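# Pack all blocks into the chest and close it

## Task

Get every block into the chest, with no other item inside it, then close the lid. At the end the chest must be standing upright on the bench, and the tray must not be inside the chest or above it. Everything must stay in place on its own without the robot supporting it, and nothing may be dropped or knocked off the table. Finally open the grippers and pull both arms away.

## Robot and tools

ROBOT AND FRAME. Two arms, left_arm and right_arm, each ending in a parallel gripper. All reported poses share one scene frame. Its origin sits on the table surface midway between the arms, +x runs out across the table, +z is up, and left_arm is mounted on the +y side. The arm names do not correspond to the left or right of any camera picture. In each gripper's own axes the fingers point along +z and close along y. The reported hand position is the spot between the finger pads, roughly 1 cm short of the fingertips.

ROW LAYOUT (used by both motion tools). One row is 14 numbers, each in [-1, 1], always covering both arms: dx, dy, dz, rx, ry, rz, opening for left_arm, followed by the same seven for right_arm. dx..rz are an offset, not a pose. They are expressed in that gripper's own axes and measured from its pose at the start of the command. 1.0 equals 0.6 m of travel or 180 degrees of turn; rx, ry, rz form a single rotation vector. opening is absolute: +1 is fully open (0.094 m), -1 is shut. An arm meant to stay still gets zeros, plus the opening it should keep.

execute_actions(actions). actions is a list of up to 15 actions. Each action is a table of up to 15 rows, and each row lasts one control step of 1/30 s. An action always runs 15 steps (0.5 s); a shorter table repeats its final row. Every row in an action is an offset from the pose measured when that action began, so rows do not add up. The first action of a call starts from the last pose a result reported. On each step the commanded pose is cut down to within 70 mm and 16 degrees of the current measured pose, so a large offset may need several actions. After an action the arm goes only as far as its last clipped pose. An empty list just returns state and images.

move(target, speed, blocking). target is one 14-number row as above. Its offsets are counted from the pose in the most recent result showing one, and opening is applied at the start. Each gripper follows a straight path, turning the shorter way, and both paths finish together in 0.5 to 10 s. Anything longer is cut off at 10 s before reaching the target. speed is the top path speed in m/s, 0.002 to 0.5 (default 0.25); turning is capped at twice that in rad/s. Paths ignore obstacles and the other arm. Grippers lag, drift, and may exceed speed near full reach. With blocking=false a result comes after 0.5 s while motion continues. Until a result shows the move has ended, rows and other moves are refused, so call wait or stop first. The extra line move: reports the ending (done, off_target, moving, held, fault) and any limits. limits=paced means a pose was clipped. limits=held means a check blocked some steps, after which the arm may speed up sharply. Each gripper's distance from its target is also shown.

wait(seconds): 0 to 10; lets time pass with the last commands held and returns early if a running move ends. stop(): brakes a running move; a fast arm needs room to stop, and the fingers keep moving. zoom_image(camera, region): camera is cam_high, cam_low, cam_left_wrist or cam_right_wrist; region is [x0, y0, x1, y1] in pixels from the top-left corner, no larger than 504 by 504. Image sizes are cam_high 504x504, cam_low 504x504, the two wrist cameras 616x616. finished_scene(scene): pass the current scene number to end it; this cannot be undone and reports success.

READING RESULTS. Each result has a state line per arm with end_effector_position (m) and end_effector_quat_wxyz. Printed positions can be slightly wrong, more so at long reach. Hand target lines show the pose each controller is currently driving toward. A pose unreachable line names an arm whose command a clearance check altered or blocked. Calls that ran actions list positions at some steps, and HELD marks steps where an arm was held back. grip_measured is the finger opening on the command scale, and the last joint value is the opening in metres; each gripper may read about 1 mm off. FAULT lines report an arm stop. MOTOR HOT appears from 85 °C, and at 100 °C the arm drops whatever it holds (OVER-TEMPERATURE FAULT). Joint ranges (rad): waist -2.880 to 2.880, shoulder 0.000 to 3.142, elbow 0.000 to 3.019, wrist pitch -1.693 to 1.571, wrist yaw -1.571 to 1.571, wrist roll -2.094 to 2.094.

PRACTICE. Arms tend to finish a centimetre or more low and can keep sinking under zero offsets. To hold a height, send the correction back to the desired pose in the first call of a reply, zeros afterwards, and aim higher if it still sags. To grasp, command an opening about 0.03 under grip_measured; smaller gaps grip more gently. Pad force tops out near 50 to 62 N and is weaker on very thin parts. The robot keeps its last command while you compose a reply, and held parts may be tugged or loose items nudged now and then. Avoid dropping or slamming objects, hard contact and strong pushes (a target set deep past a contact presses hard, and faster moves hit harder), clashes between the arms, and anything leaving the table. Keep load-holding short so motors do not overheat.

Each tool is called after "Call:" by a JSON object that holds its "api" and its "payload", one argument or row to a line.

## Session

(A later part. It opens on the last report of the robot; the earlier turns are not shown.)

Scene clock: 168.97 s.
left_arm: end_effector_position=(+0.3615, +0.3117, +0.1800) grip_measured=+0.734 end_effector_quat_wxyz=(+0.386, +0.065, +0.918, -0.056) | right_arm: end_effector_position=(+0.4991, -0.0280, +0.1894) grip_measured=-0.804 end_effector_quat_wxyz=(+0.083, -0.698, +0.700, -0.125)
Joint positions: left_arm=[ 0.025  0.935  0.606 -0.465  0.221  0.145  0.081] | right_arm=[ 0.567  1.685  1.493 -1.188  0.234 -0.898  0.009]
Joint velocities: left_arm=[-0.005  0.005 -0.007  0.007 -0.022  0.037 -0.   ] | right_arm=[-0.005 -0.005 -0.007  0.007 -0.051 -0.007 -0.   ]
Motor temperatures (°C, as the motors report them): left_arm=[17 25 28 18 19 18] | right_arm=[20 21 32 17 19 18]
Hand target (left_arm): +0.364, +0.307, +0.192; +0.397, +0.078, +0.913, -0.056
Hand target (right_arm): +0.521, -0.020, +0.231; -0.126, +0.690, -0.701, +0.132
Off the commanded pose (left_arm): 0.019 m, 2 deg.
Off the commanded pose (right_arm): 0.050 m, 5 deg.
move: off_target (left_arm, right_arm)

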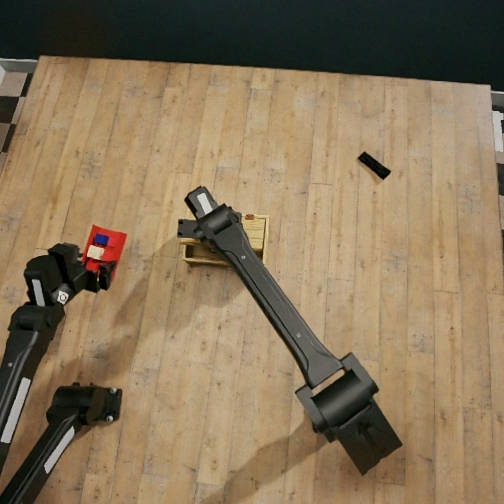

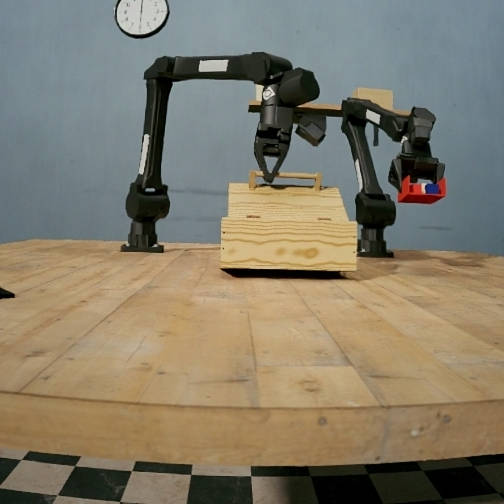

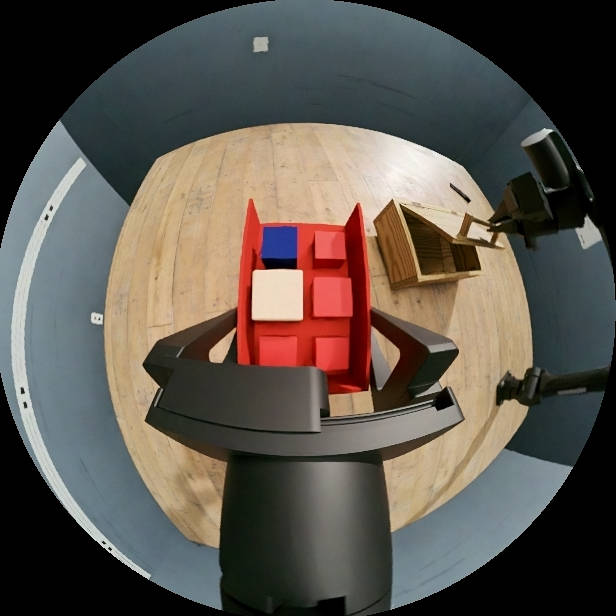

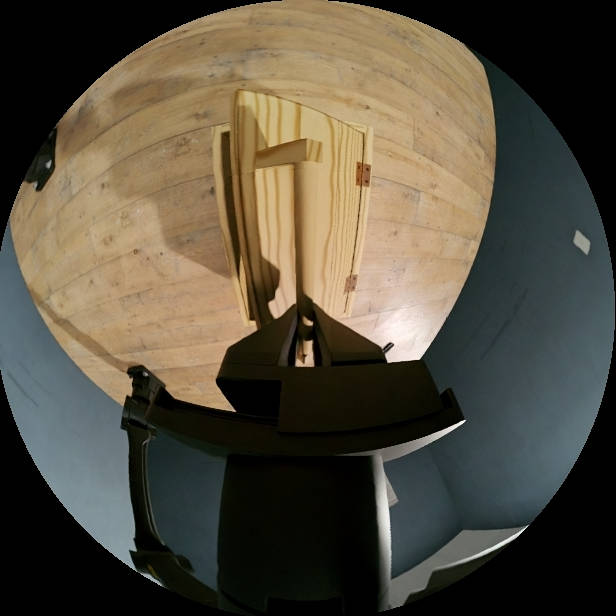

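Call:
{"api": "move", "payload": {
  "target": [-0.01,0,-0.01,0,0,0,0.7,-0.01,-0.05,-0.07,-0.11,-0.02,0,-0.812],
  "speed": 0.08
}}

Scene clock: 177.30 s.
left_arm: end_effector_position=(+0.3532, +0.3109, +0.1690) grip_measured=+0.734 end_effector_quat_wxyz=(+0.369, +0.063, +0.925, -0.059) | right_arm: end_effector_position=(+0.4996, -0.0266, +0.2039) grip_measured=-0.799 end_effector_quat_wxyz=(-0.055, -0.704, +0.708, +0.019)
Joint positions: left_arm=[ 0.025  0.935  0.593 -0.49   0.221  0.145  0.081] | right_arm=[ 0.491  1.883  1.826 -1.628 -0.019 -0.949  0.009]
Joint velocities: left_arm=[-0.015 -0.015  0.002  0.007 -0.037  0.037  0.   ] | right_arm=[-0.015  0.005 -0.002 -0.002 -0.051 -0.022  0.   ]
Motor temperatures (°C, as the motors report them): left_arm=[17 23 28 18 19 18] | right_arm=[20 22 34 17 19 18]
Hand target (left_arm): +0.361, +0.312, +0.188; +0.386, +0.065, +0.918, -0.056
Hand target (right_arm): +0.515, -0.021, +0.236; +0.017, +0.706, -0.707, -0.018
Off the commanded pose (left_arm): 0.021 m, 2 deg.
Off the commanded pose (right_arm): 0.038 m, 4 deg.
move: off_target (left_arm, right_arm)

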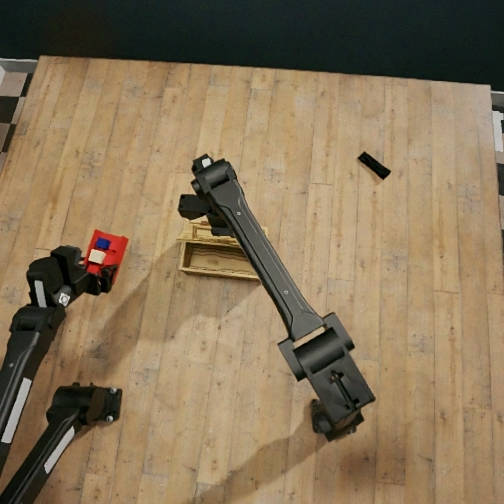

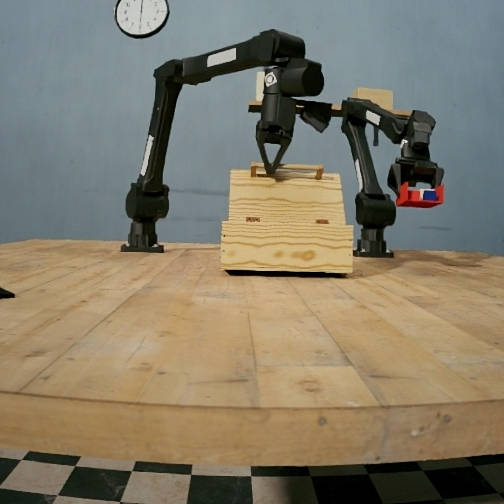

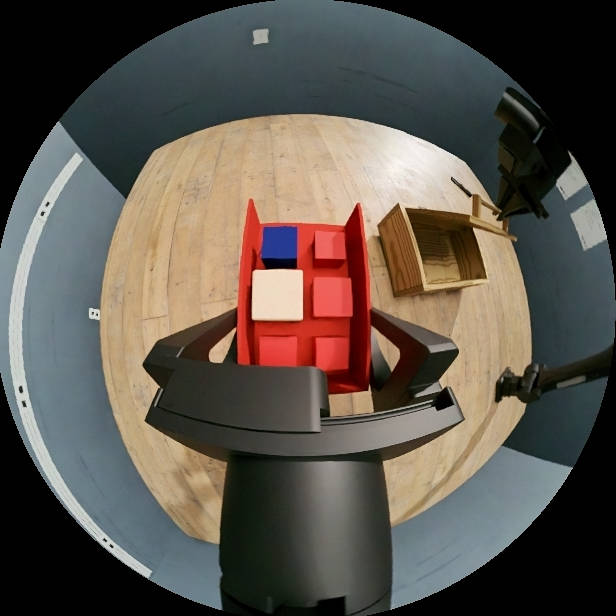

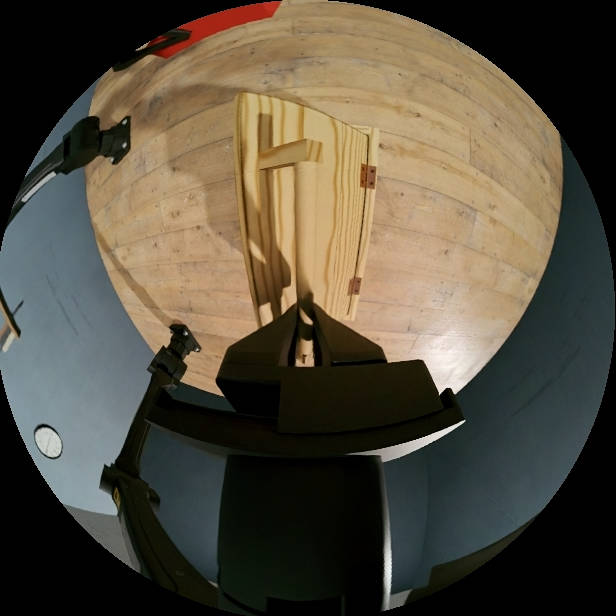

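Lower 1 cm, then loosen and push forward.

Call:
{"api": "move", "payload": {
  "target": [-0.02,0,-0.02,0,-0.02,0,0.7,0,0,0.017,0,0,0,-0.812],
  "speed": 0.04
}}

Call:
{"api": "move", "payload": {
  "target": [0,0,0,0,0,0,0.7,0,-0.1,-0.05,0,0,0,-0.74],
  "speed": 0.05
}}

Scene clock: 186.80 s.
left_arm: end_effector_position=(+0.3475, +0.3085, +0.1690) grip_measured=+0.734 end_effector_quat_wxyz=(+0.372, +0.066, +0.924, -0.064) | right_arm: end_effector_position=(+0.4942, -0.0309, +0.1906) grip_measured=-0.799 end_effector_quat_wxyz=(-0.070, -0.703, +0.707, +0.020)
Joint positions: left_arm=[ 0.025  0.912  0.578 -0.49   0.232  0.145  0.081] | right_arm=[ 0.491  1.888  1.795 -1.623 -0.017 -0.949  0.009]
Joint velocities: left_arm=[-0.024 -0.005  0.007 -0.002 -0.007  0.022  0.   ] | right_arm=[-0.024 -0.005 -0.022 -0.022  0.051 -0.007 -0.001]
Motor temperatures (°C, as the motors report them): left_arm=[17 23 29 18 19 18] | right_arm=[20 23 35 17 19 18]
Hand target (left_arm): +0.353, +0.312, +0.186; +0.398, +0.061, +0.913, -0.061
Hand target (right_arm): +0.498, -0.027, +0.194; +0.055, +0.704, -0.708, -0.019
Off the commanded pose (left_arm): 0.018 m, 3 deg.
Off the commanded pose (right_arm): 0.006 m, 2 deg.
move: off_target (left_arm)

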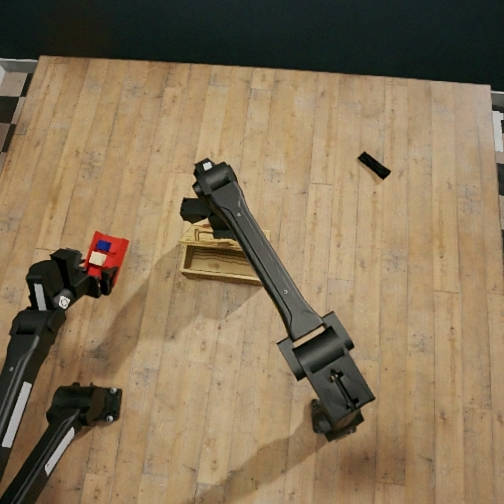

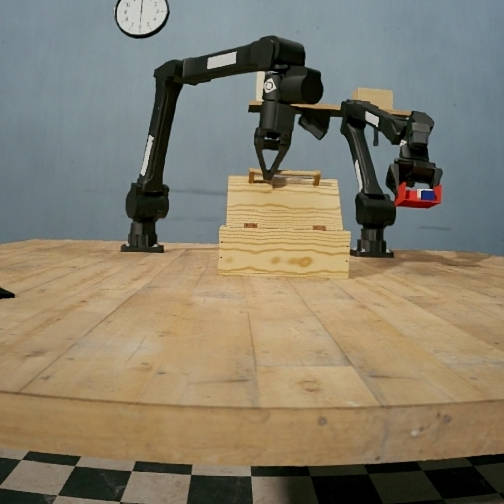

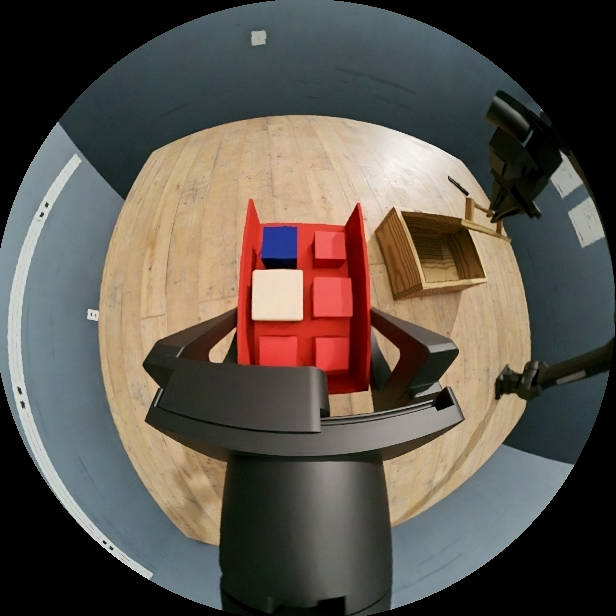

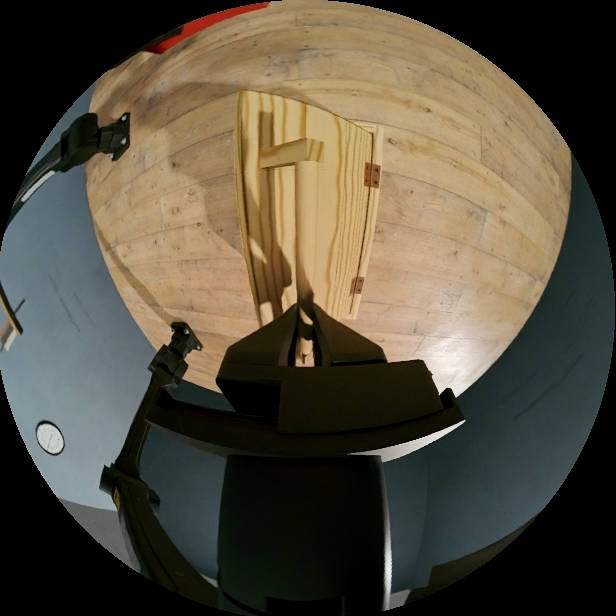

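Scene clock: 188.37 s.
left_arm: end_effector_position=(+0.3432, +0.3081, +0.1616) grip_measured=+0.734 end_effector_quat_wxyz=(+0.366, +0.065, +0.926, -0.065) | right_arm: end_effector_position=(+0.5409, -0.0293, +0.2013) grip_measured=-0.741 end_effector_quat_wxyz=(-0.054, -0.703, +0.709, +0.018)
Joint positions: left_arm=[ 0.025  0.912  0.564 -0.49   0.232  0.145  0.081] | right_arm=[ 0.449  1.979  1.964 -1.669 -0.012 -0.988  0.012]
Joint velocities: left_arm=[-0.024 -0.015  0.007 -0.007  0.007  0.022 -0.   ] | right_arm=[-0.024 -0.005  0.022 -0.012 -0.051  0.051 -0.   ]
Motor temperatures (°C, as the motors report them): left_arm=[17 22 29 18 19 18] | right_arm=[20 23 35 17 19 18]
Hand target (left_arm): +0.347, +0.309, +0.169; +0.372, +0.066, +0.924, -0.064
Hand target (right_arm): +0.557, -0.030, +0.211; +0.039, +0.704, -0.709, -0.013
Off the commanded pose (left_arm): 0.009 m, 1 deg.
Off the commanded pose (right_arm): 0.020 m, 2 deg.
joint sent to its limit (right arm) — the command would take joint 4 (wrist pitch) past its lower limit, so that joint was sent only as far as its limit.
move: off_target (right_arm)

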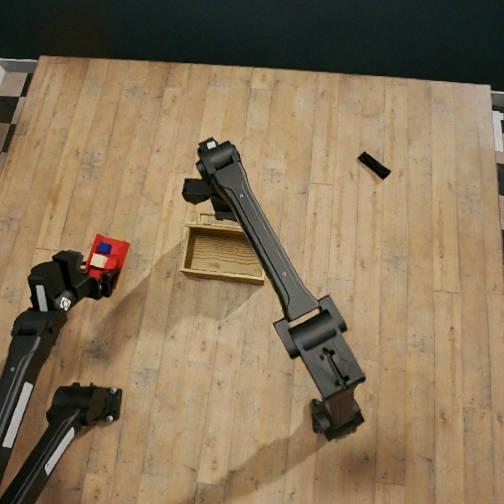

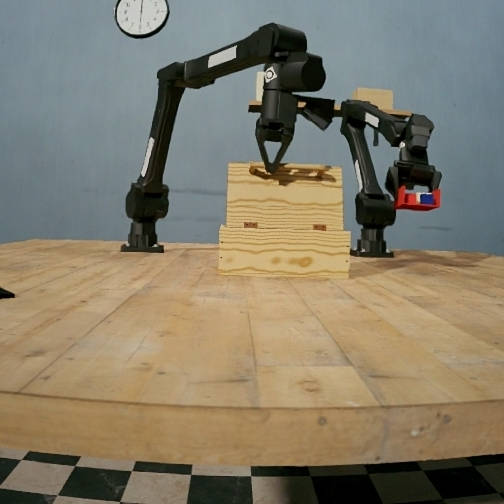

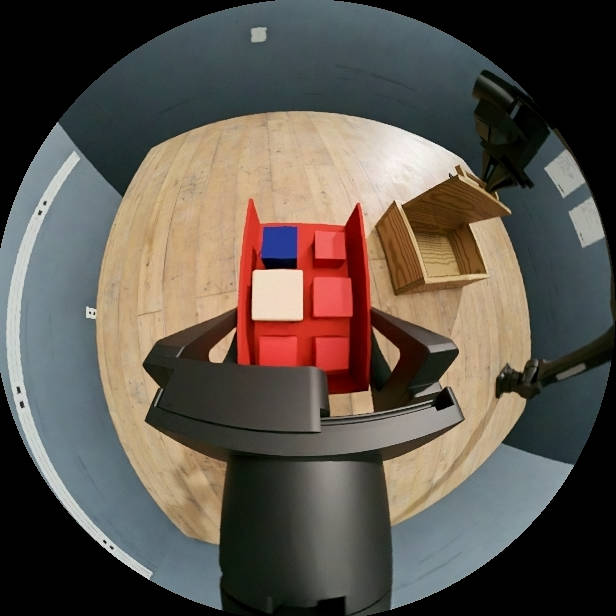

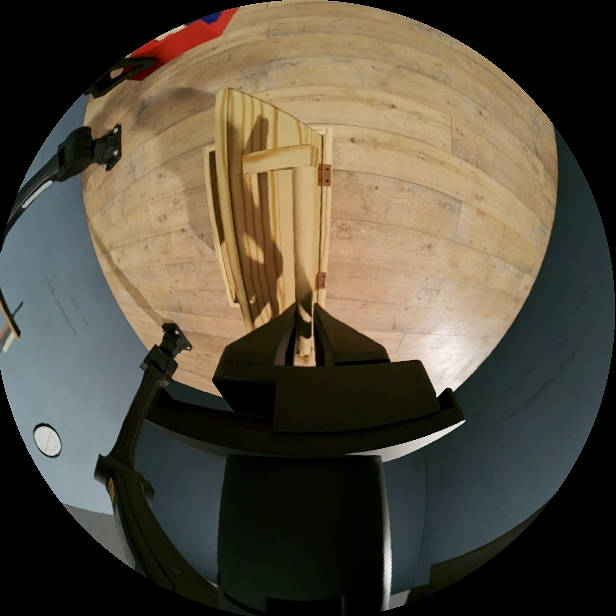

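Call:
{"api": "move", "payload": {
  "target": [-0.15,-0.405,0.125,0,-0.02,0,0.7,0,-0.09,-0.01,0,0,0,-0.74],
  "speed": 0.12
}}

Scene clock: 198.60 s.
left_arm: end_effector_position=(+0.3970, +0.0752, +0.1556) grip_measured=+0.734 end_effector_quat_wxyz=(+0.362, +0.077, +0.928, -0.037) | right_arm: end_effector_position=(+0.5776, -0.0278, +0.1972) grip_measured=-0.741 end_effector_quat_wxyz=(-0.038, -0.703, +0.710, +0.016)
Joint positions: left_arm=[-0.685  1.304  0.829 -0.398 -0.288 -0.346  0.081] | right_arm=[ 0.419  2.056  2.079 -1.674 -0.012 -1.017  0.012]
Joint velocities: left_arm=[ 0.005 -0.005 -0.007 -0.002  0.007 -0.066 -0.001] | right_arm=[-0.015 -0.015 -0.007  0.007  0.022  0.007 -0.001]
Motor temperatures (°C, as the motors report them): left_arm=[17 22 29 18 19 18] | right_arm=[20 23 34 17 19 18]
Hand target (left_arm): +0.416, +0.057, +0.193; +0.398, +0.065, +0.913, -0.061
Hand target (right_arm): +0.594, -0.030, +0.201; +0.027, +0.703, -0.710, -0.011
Off the commanded pose (left_arm): 0.045 m, 6 deg.
Off the commanded pose (right_arm): 0.018 m, 2 deg.
joint sent to its limit (right arm) — the command would take joint 4 (wrist pitch) past its lower limit, so that joint was sent only as far as its limit.
move: off_target (left_arm, right_arm)

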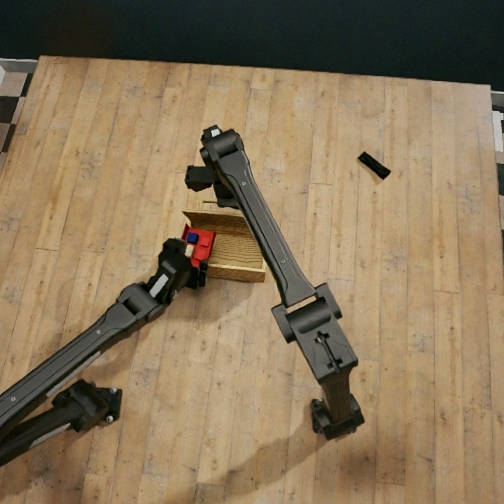

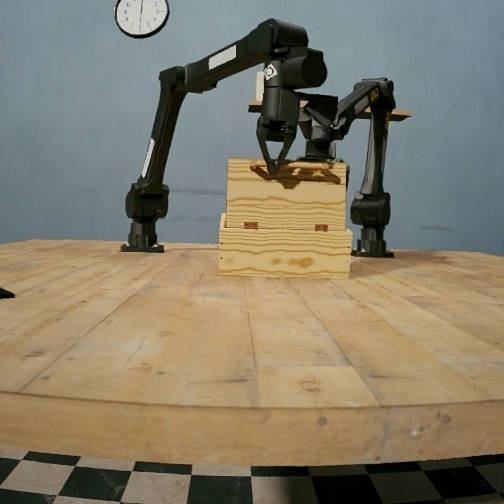

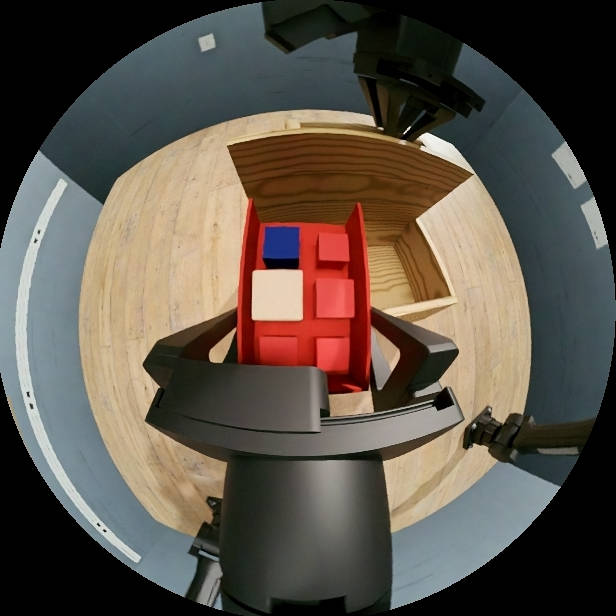

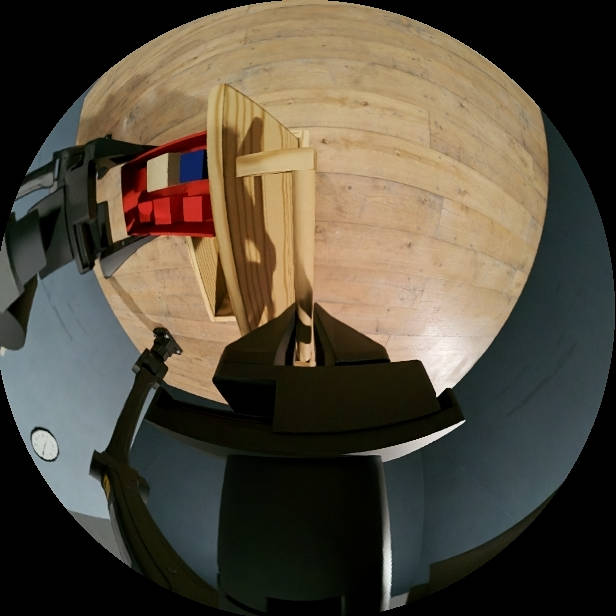

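Call:
{"api": "move", "payload": {
  "target": [-0.055,-0.075,0.0,0,0.13,0,0.7,0,0.04,-0.01,0,0,0,-0.74],
  "speed": 0.1
}}

Scene clock: 206.83 s.
left_arm: end_effector_position=(+0.3969, +0.0432, +0.1564) grip_measured=+0.734 end_effector_quat_wxyz=(+0.145, +0.091, +0.985, -0.007) | right_arm: end_effector_position=(+0.5520, -0.0319, +0.1922) grip_measured=-0.741 end_effector_quat_wxyz=(-0.058, -0.706, +0.706, +0.023)
Joint positions: left_arm=[-0.685  1.528  1.21  -0.993 -0.132 -0.415  0.081] | right_arm=[ 0.434  2.013  1.992 -1.675 -0.018 -1.013  0.012]
Joint velocities: left_arm=[ 0.005 -0.005  0.002 -0.007 -0.022 -0.022 -0.   ] | right_arm=[ 0.005 -0.005  0.002 -0.002  0.037 -0.007 -0.001]
Motor temperatures (°C, as the motors report them): left_arm=[17 22 31 18 19 18] | right_arm=[20 23 34 17 19 18]
Hand target (left_arm): +0.411, +0.029, +0.182; +0.167, +0.085, +0.982, -0.022
Hand target (right_arm): +0.554, -0.028, +0.206; +0.038, +0.703, -0.710, -0.016
Off the commanded pose (left_arm): 0.032 m, 3 deg.
Off the commanded pose (right_arm): 0.014 m, 3 deg.
move: off_target (left_arm, right_arm)

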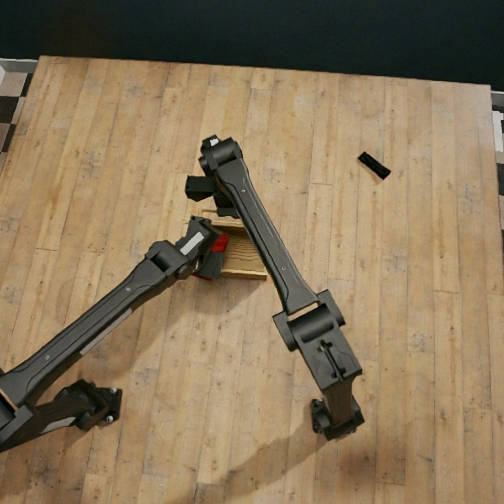

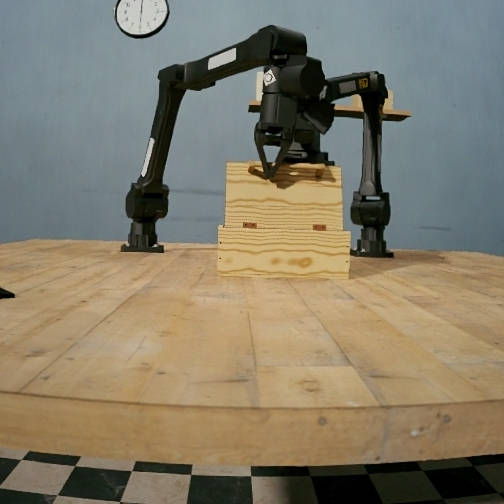

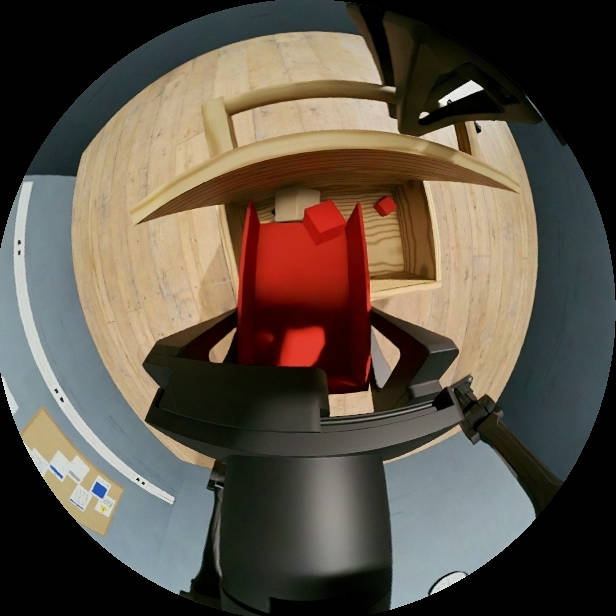

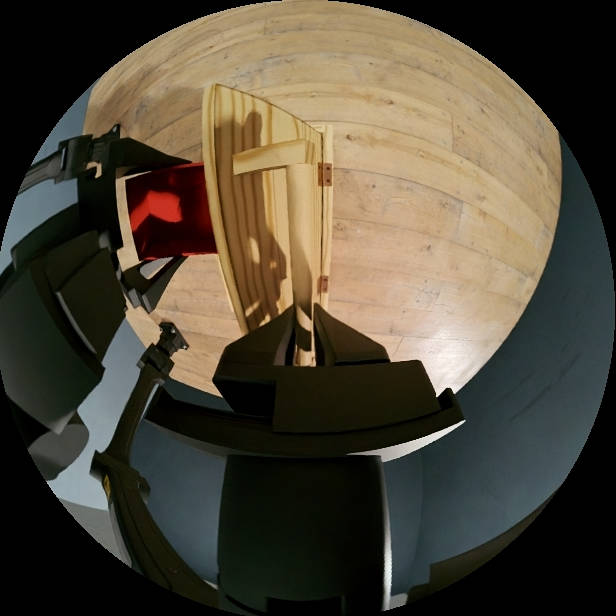

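Call:
{"api": "wait", "payload": {
  "seconds": 0
}}

Scene clock: 208.73 s.
left_arm: end_effector_position=(+0.3976, +0.0427, +0.1574) grip_measured=+0.734 end_effector_quat_wxyz=(+0.146, +0.091, +0.985, -0.008) | right_arm: end_effector_position=(+0.5520, -0.0319, +0.1922) grip_measured=-0.741 end_effector_quat_wxyz=(-0.058, -0.706, +0.706, +0.023)
Joint positions: left_arm=[-0.685  1.528  1.213 -0.993 -0.132 -0.416  0.081] | right_arm=[ 0.434  2.013  1.992 -1.675 -0.018 -1.012  0.012]
Joint velocities: left_arm=[ 0.005  0.005 -0.007  0.027 -0.022  0.007  0.001] | right_arm=[-0.005 -0.005  0.007 -0.007  0.051  0.037  0.001]
Motor temperatures (°C, as the motors report them): left_arm=[17 22 32 18 19 18] | right_arm=[20 24 33 17 19 18]
Hand target (left_arm): +0.411, +0.029, +0.182; +0.167, +0.085, +0.982, -0.022
Hand target (right_arm): +0.554, -0.028, +0.206; +0.038, +0.703, -0.710, -0.016
Off the commanded pose (left_arm): 0.031 m, 3 deg.
Off the commanded pose (right_arm): 0.014 m, 3 deg.

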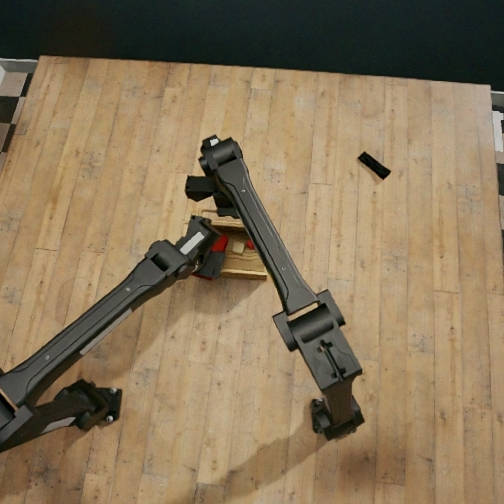

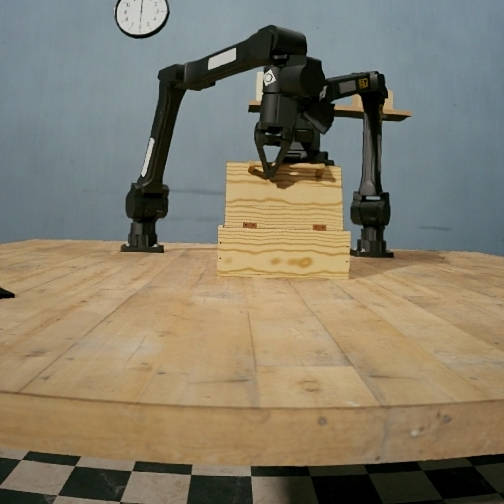

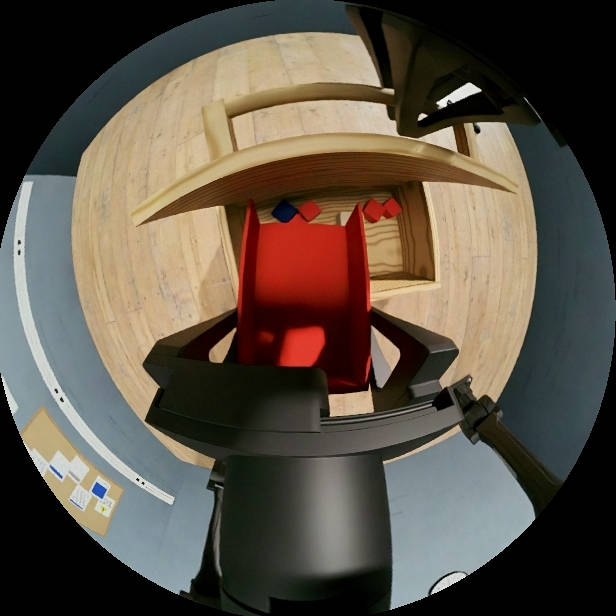

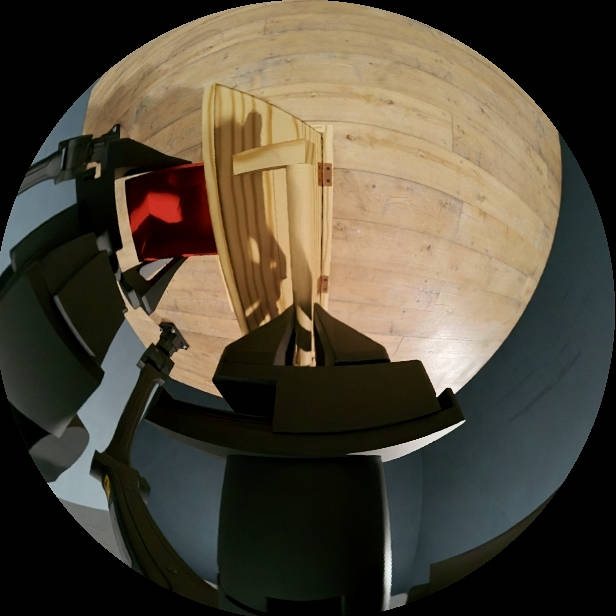

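Call:
{"api": "move", "payload": {
  "target": [0.03,0.43,-0.06,0,-0.13,0,0.7,0,-0.01,-0.015,0,0,0,-0.74],
  "speed": 0.2
}}

Call:
{"api": "move", "payload": {
  "target": [0.1,0,0.13,0,0,0,0.7,0,0.075,0.0,0.03,0,0,-0.74],
  "speed": 0.1
}}

Scene clock: 216.33 s.
left_arm: end_effector_position=(+0.4081, +0.2970, +0.1668) grip_measured=+0.734 end_effector_quat_wxyz=(+0.317, +0.075, +0.945, -0.032) | right_arm: end_effector_position=(+0.5515, -0.0314, +0.1919) grip_measured=-0.741 end_effector_quat_wxyz=(-0.059, -0.706, +0.706, +0.024)
Joint positions: left_arm=[-0.061  1.152  0.775 -0.554  0.114  0.129  0.081] | right_arm=[ 0.434  2.013  1.992 -1.675 -0.02  -1.012  0.012]
Joint velocities: left_arm=[-0.015 -0.015  0.012  0.002  0.022  0.066 -0.   ] | right_arm=[-0.015 -0.005  0.017 -0.002 -0.022 -0.051 -0.002]
Motor temperatures (°C, as the motors report them): left_arm=[17 23 32 18 19 18] | right_arm=[20 24 32 17 19 18]
Hand target (left_arm): +0.413, +0.297, +0.181; +0.339, +0.083, +0.937, -0.029
Hand target (right_arm): +0.559, -0.031, +0.200; +0.048, +0.706, -0.706, -0.020
Off the commanded pose (left_arm): 0.025 m, 4 deg.
Off the commanded pose (right_arm): 0.011 m, 0 deg.
joint sent to its limit (right arm) — the command would take joint 4 (wrist pitch) past its lower limit, so that joint was sent only as far as its limit.
move: off_target (left_arm, right_arm)

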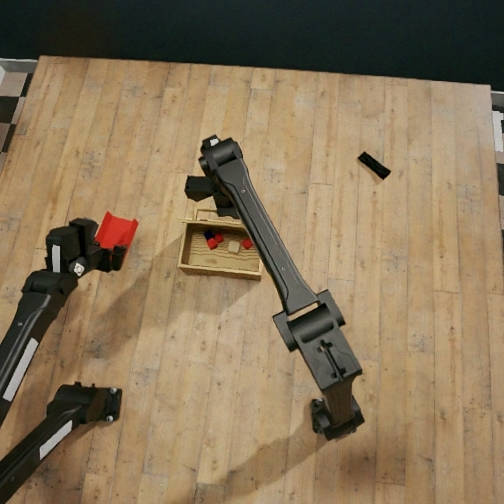

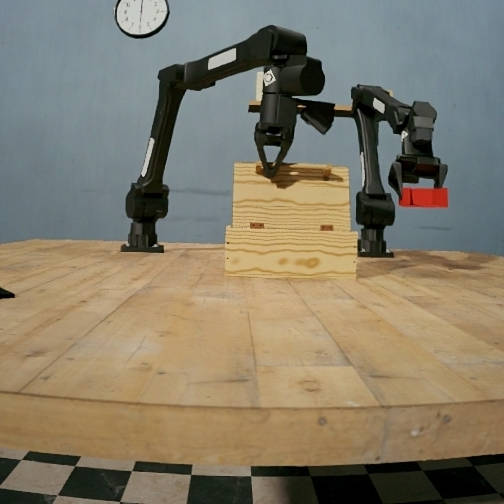

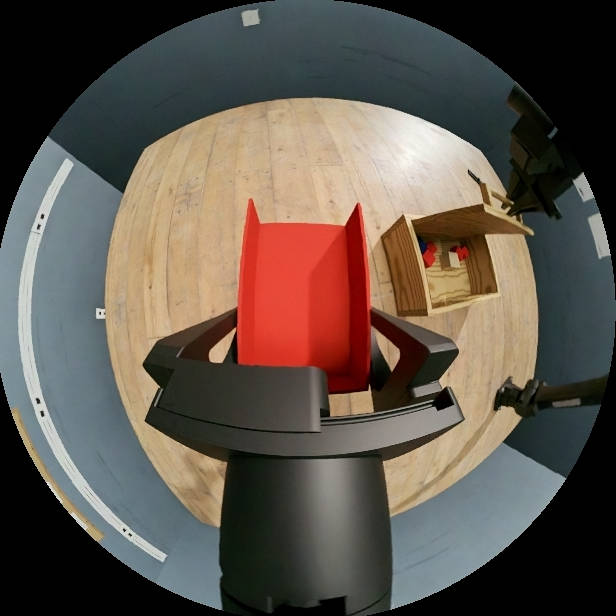

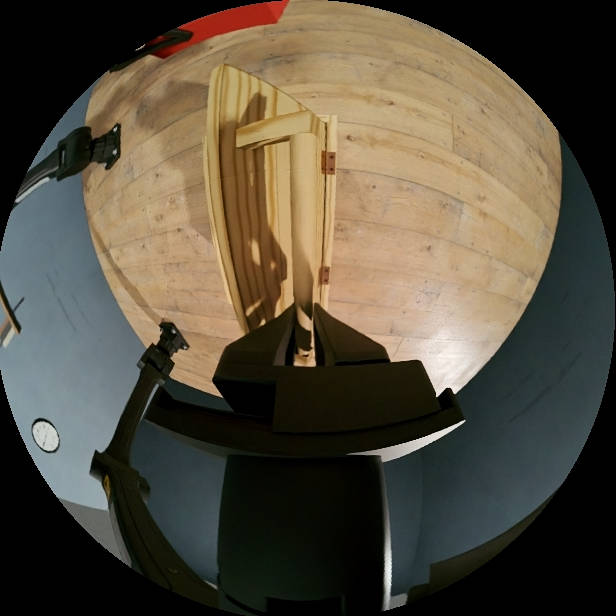

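Scene clock: 217.67 s.
left_arm: end_effector_position=(+0.4006, +0.2971, +0.0624) grip_measured=+0.734 end_effector_quat_wxyz=(+0.303, +0.075, +0.950, -0.033) | right_arm: end_effector_position=(+0.5051, -0.0353, +0.1908) grip_measured=-0.741 end_effector_quat_wxyz=(-0.041, -0.711, +0.702, -0.003)
Joint positions: left_arm=[-0.061  1.325  0.607 -0.244  0.113  0.129  0.081] | right_arm=[ 0.485  1.86   1.759 -1.549  0.021 -0.971  0.012]
Joint velocities: left_arm=[-0.005  0.005 -0.002  0.002 -0.022 -0.037 -0.   ] | right_arm=[ 0.005 -0.005 -0.012 -0.002 -0.007 -0.007 -0.   ]
Motor temperatures (°C, as the motors report them): left_arm=[17 23 31 18 19 18] | right_arm=[20 24 32 17 19 18]
Hand target (left_arm): +0.409, +0.295, +0.069; +0.317, +0.076, +0.945, -0.033
Hand target (right_arm): +0.507, -0.031, +0.199; +0.025, +0.708, -0.706, +0.009
Off the commanded pose (left_arm): 0.009 m, 2 deg.
Off the commanded pose (right_arm): 0.008 m, 2 deg.
move: done

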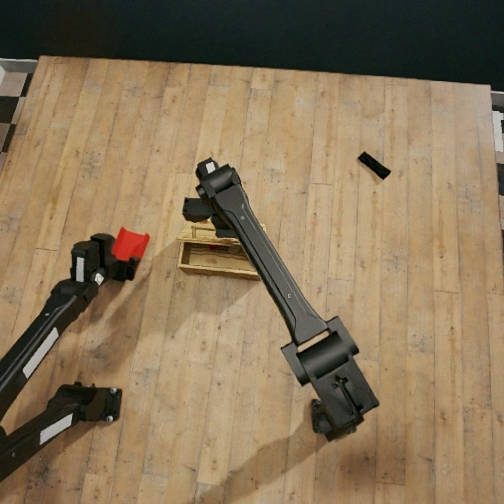

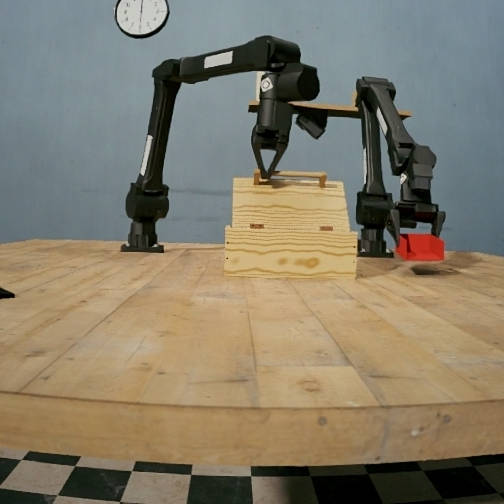

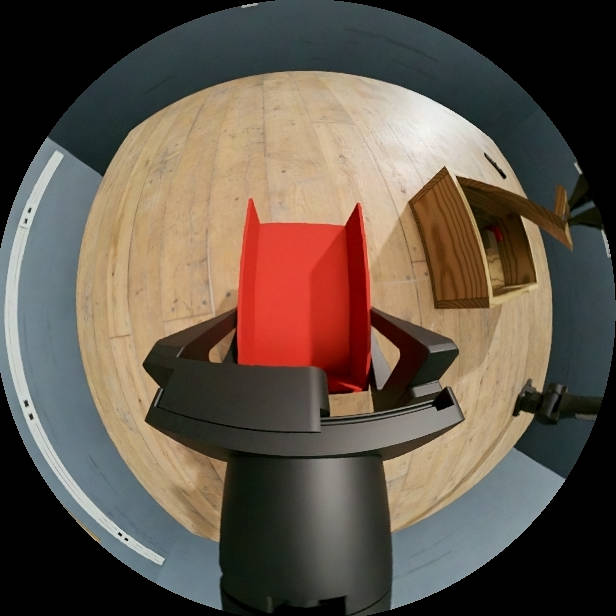

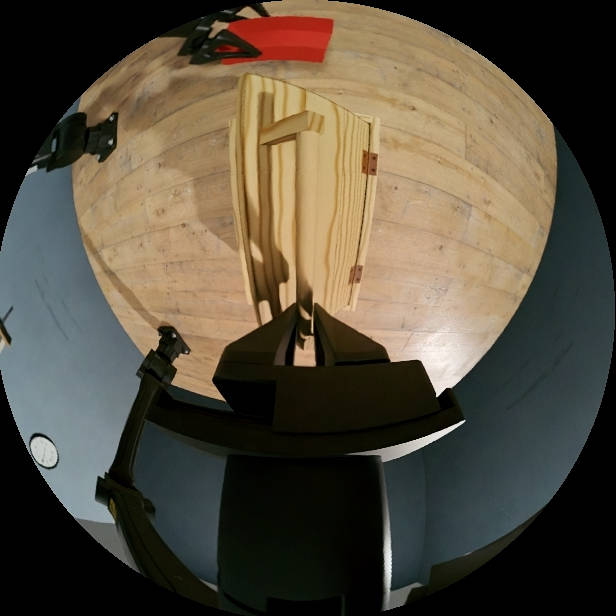

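Call:
{"api": "move", "payload": {
  "target": [0.025,0,0.035,0,-0.04,0,0.7,0,0.065,0.042,0.145,0,0,-0.815],
  "speed": 0.12
}}

Call:
{"api": "move", "payload": {
  "target": [0,0,0,0,0,0,0.7,0,0.055,0.04,0.14,0,0,-0.815],
  "speed": 0.12
}}

Scene clock: 228.17 s.
left_arm: end_effector_position=(+0.3956, +0.2947, +0.0339) grip_measured=+0.734 end_effector_quat_wxyz=(+0.352, +0.079, +0.932, -0.035) | right_arm: end_effector_position=(+0.4662, -0.0420, +0.1597) grip_measured=-0.800 end_effector_quat_wxyz=(+0.108, -0.701, +0.687, -0.158)
Joint positions: left_arm=[-0.061  1.382  0.493  0.033  0.127  0.129  0.081] | right_arm=[ 0.609  1.589  1.277 -1.016  0.302 -0.893  0.009]
Joint velocities: left_arm=[-0.024  0.005 -0.012  0.012 -0.037 -0.066 -0.   ] | right_arm=[ 0.005 -0.005 -0.002 -0.012  0.007  0.051 -0.   ]
Motor temperatures (°C, as the motors report them): left_arm=[17 22 29 18 19 18] | right_arm=[20 24 31 17 19 18]
Hand target (left_arm): +0.401, +0.296, +0.037; +0.361, +0.072, +0.929, -0.037
Hand target (right_arm): +0.464, -0.037, +0.170; -0.122, +0.700, -0.685, +0.161
Off the commanded pose (left_arm): 0.006 m, 1 deg.
Off the commanded pose (right_arm): 0.009 m, 2 deg.
move: done

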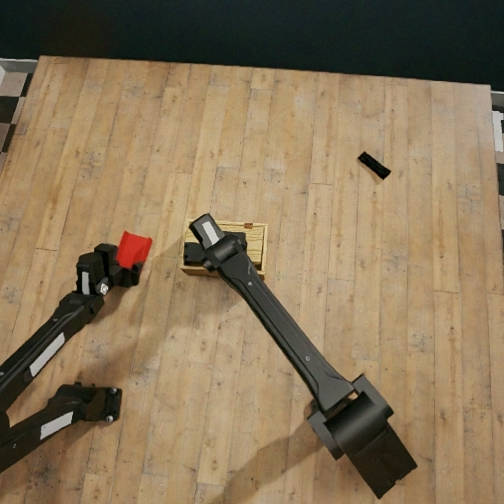

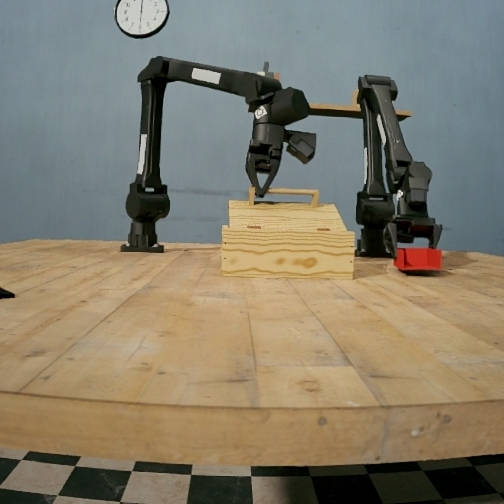

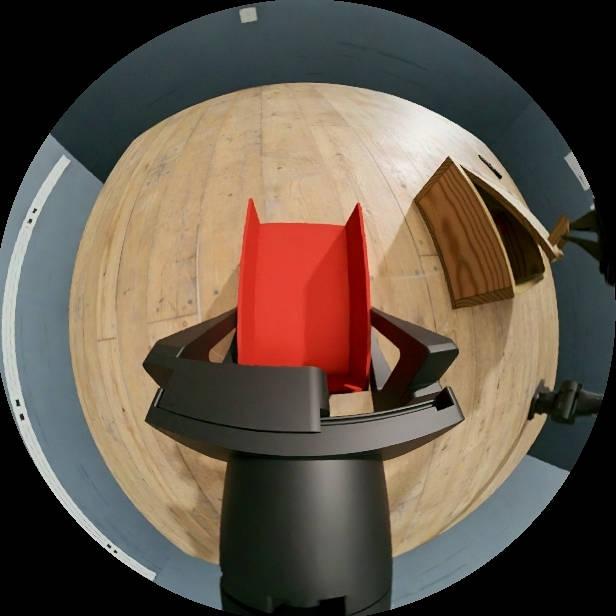

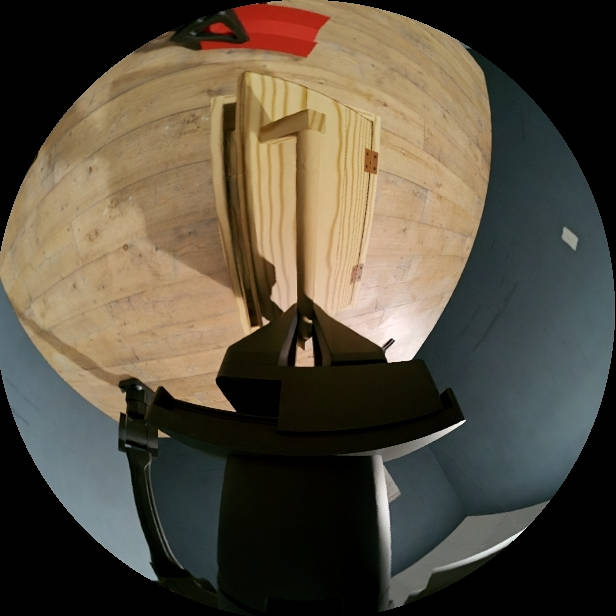

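Scene clock: 230.30 s.
left_arm: end_effector_position=(+0.3936, +0.2947, +0.0323) grip_measured=+0.734 end_effector_quat_wxyz=(+0.350, +0.079, +0.933, -0.036) | right_arm: end_effector_position=(+0.4440, -0.0489, +0.1187) grip_measured=-0.800 end_effector_quat_wxyz=(+0.251, -0.653, +0.650, -0.297)
Joint positions: left_arm=[-0.061  1.382  0.489  0.033  0.127  0.129  0.081] | right_arm=[ 0.726  1.488  0.901 -0.436  0.614 -0.9    0.009]
Joint velocities: left_arm=[-0.015  0.015 -0.012 -0.017  0.037 -0.081 -0.   ] | right_arm=[-0.015 -0.024 -0.022  0.007 -0.051  0.022 -0.001]
Motor temperatures (°C, as the motors report them): left_arm=[17 22 29 18 19 18] | right_arm=[20 24 31 17 19 18]
Hand target (left_arm): +0.395, +0.295, +0.034; +0.352, +0.079, +0.932, -0.035
Hand target (right_arm): +0.443, -0.045, +0.127; -0.258, +0.659, -0.638, +0.303
Off the commanded pose (left_arm): 0.003 m, 0 deg.
Off the commanded pose (right_arm): 0.008 m, 2 deg.
move: done

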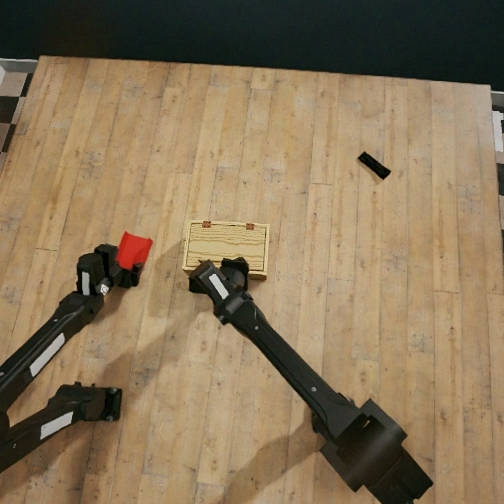

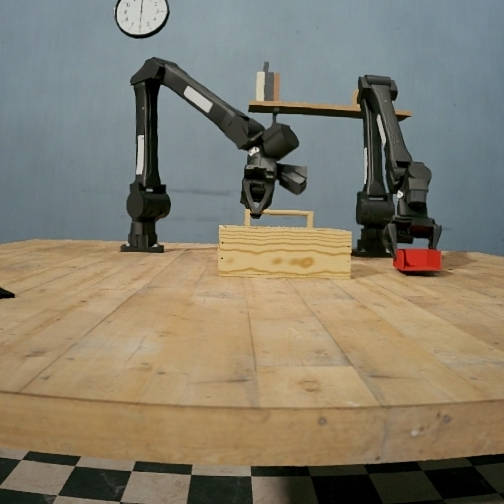

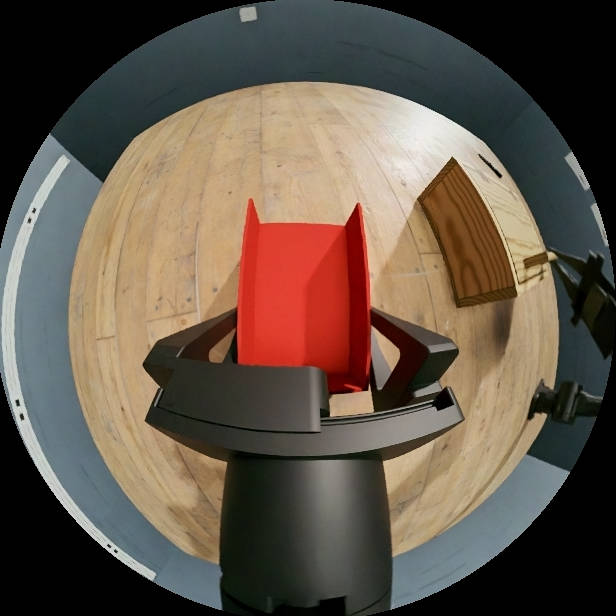

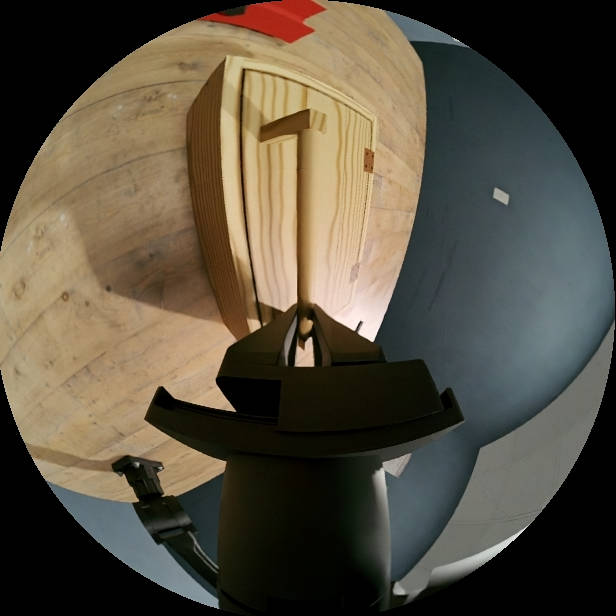

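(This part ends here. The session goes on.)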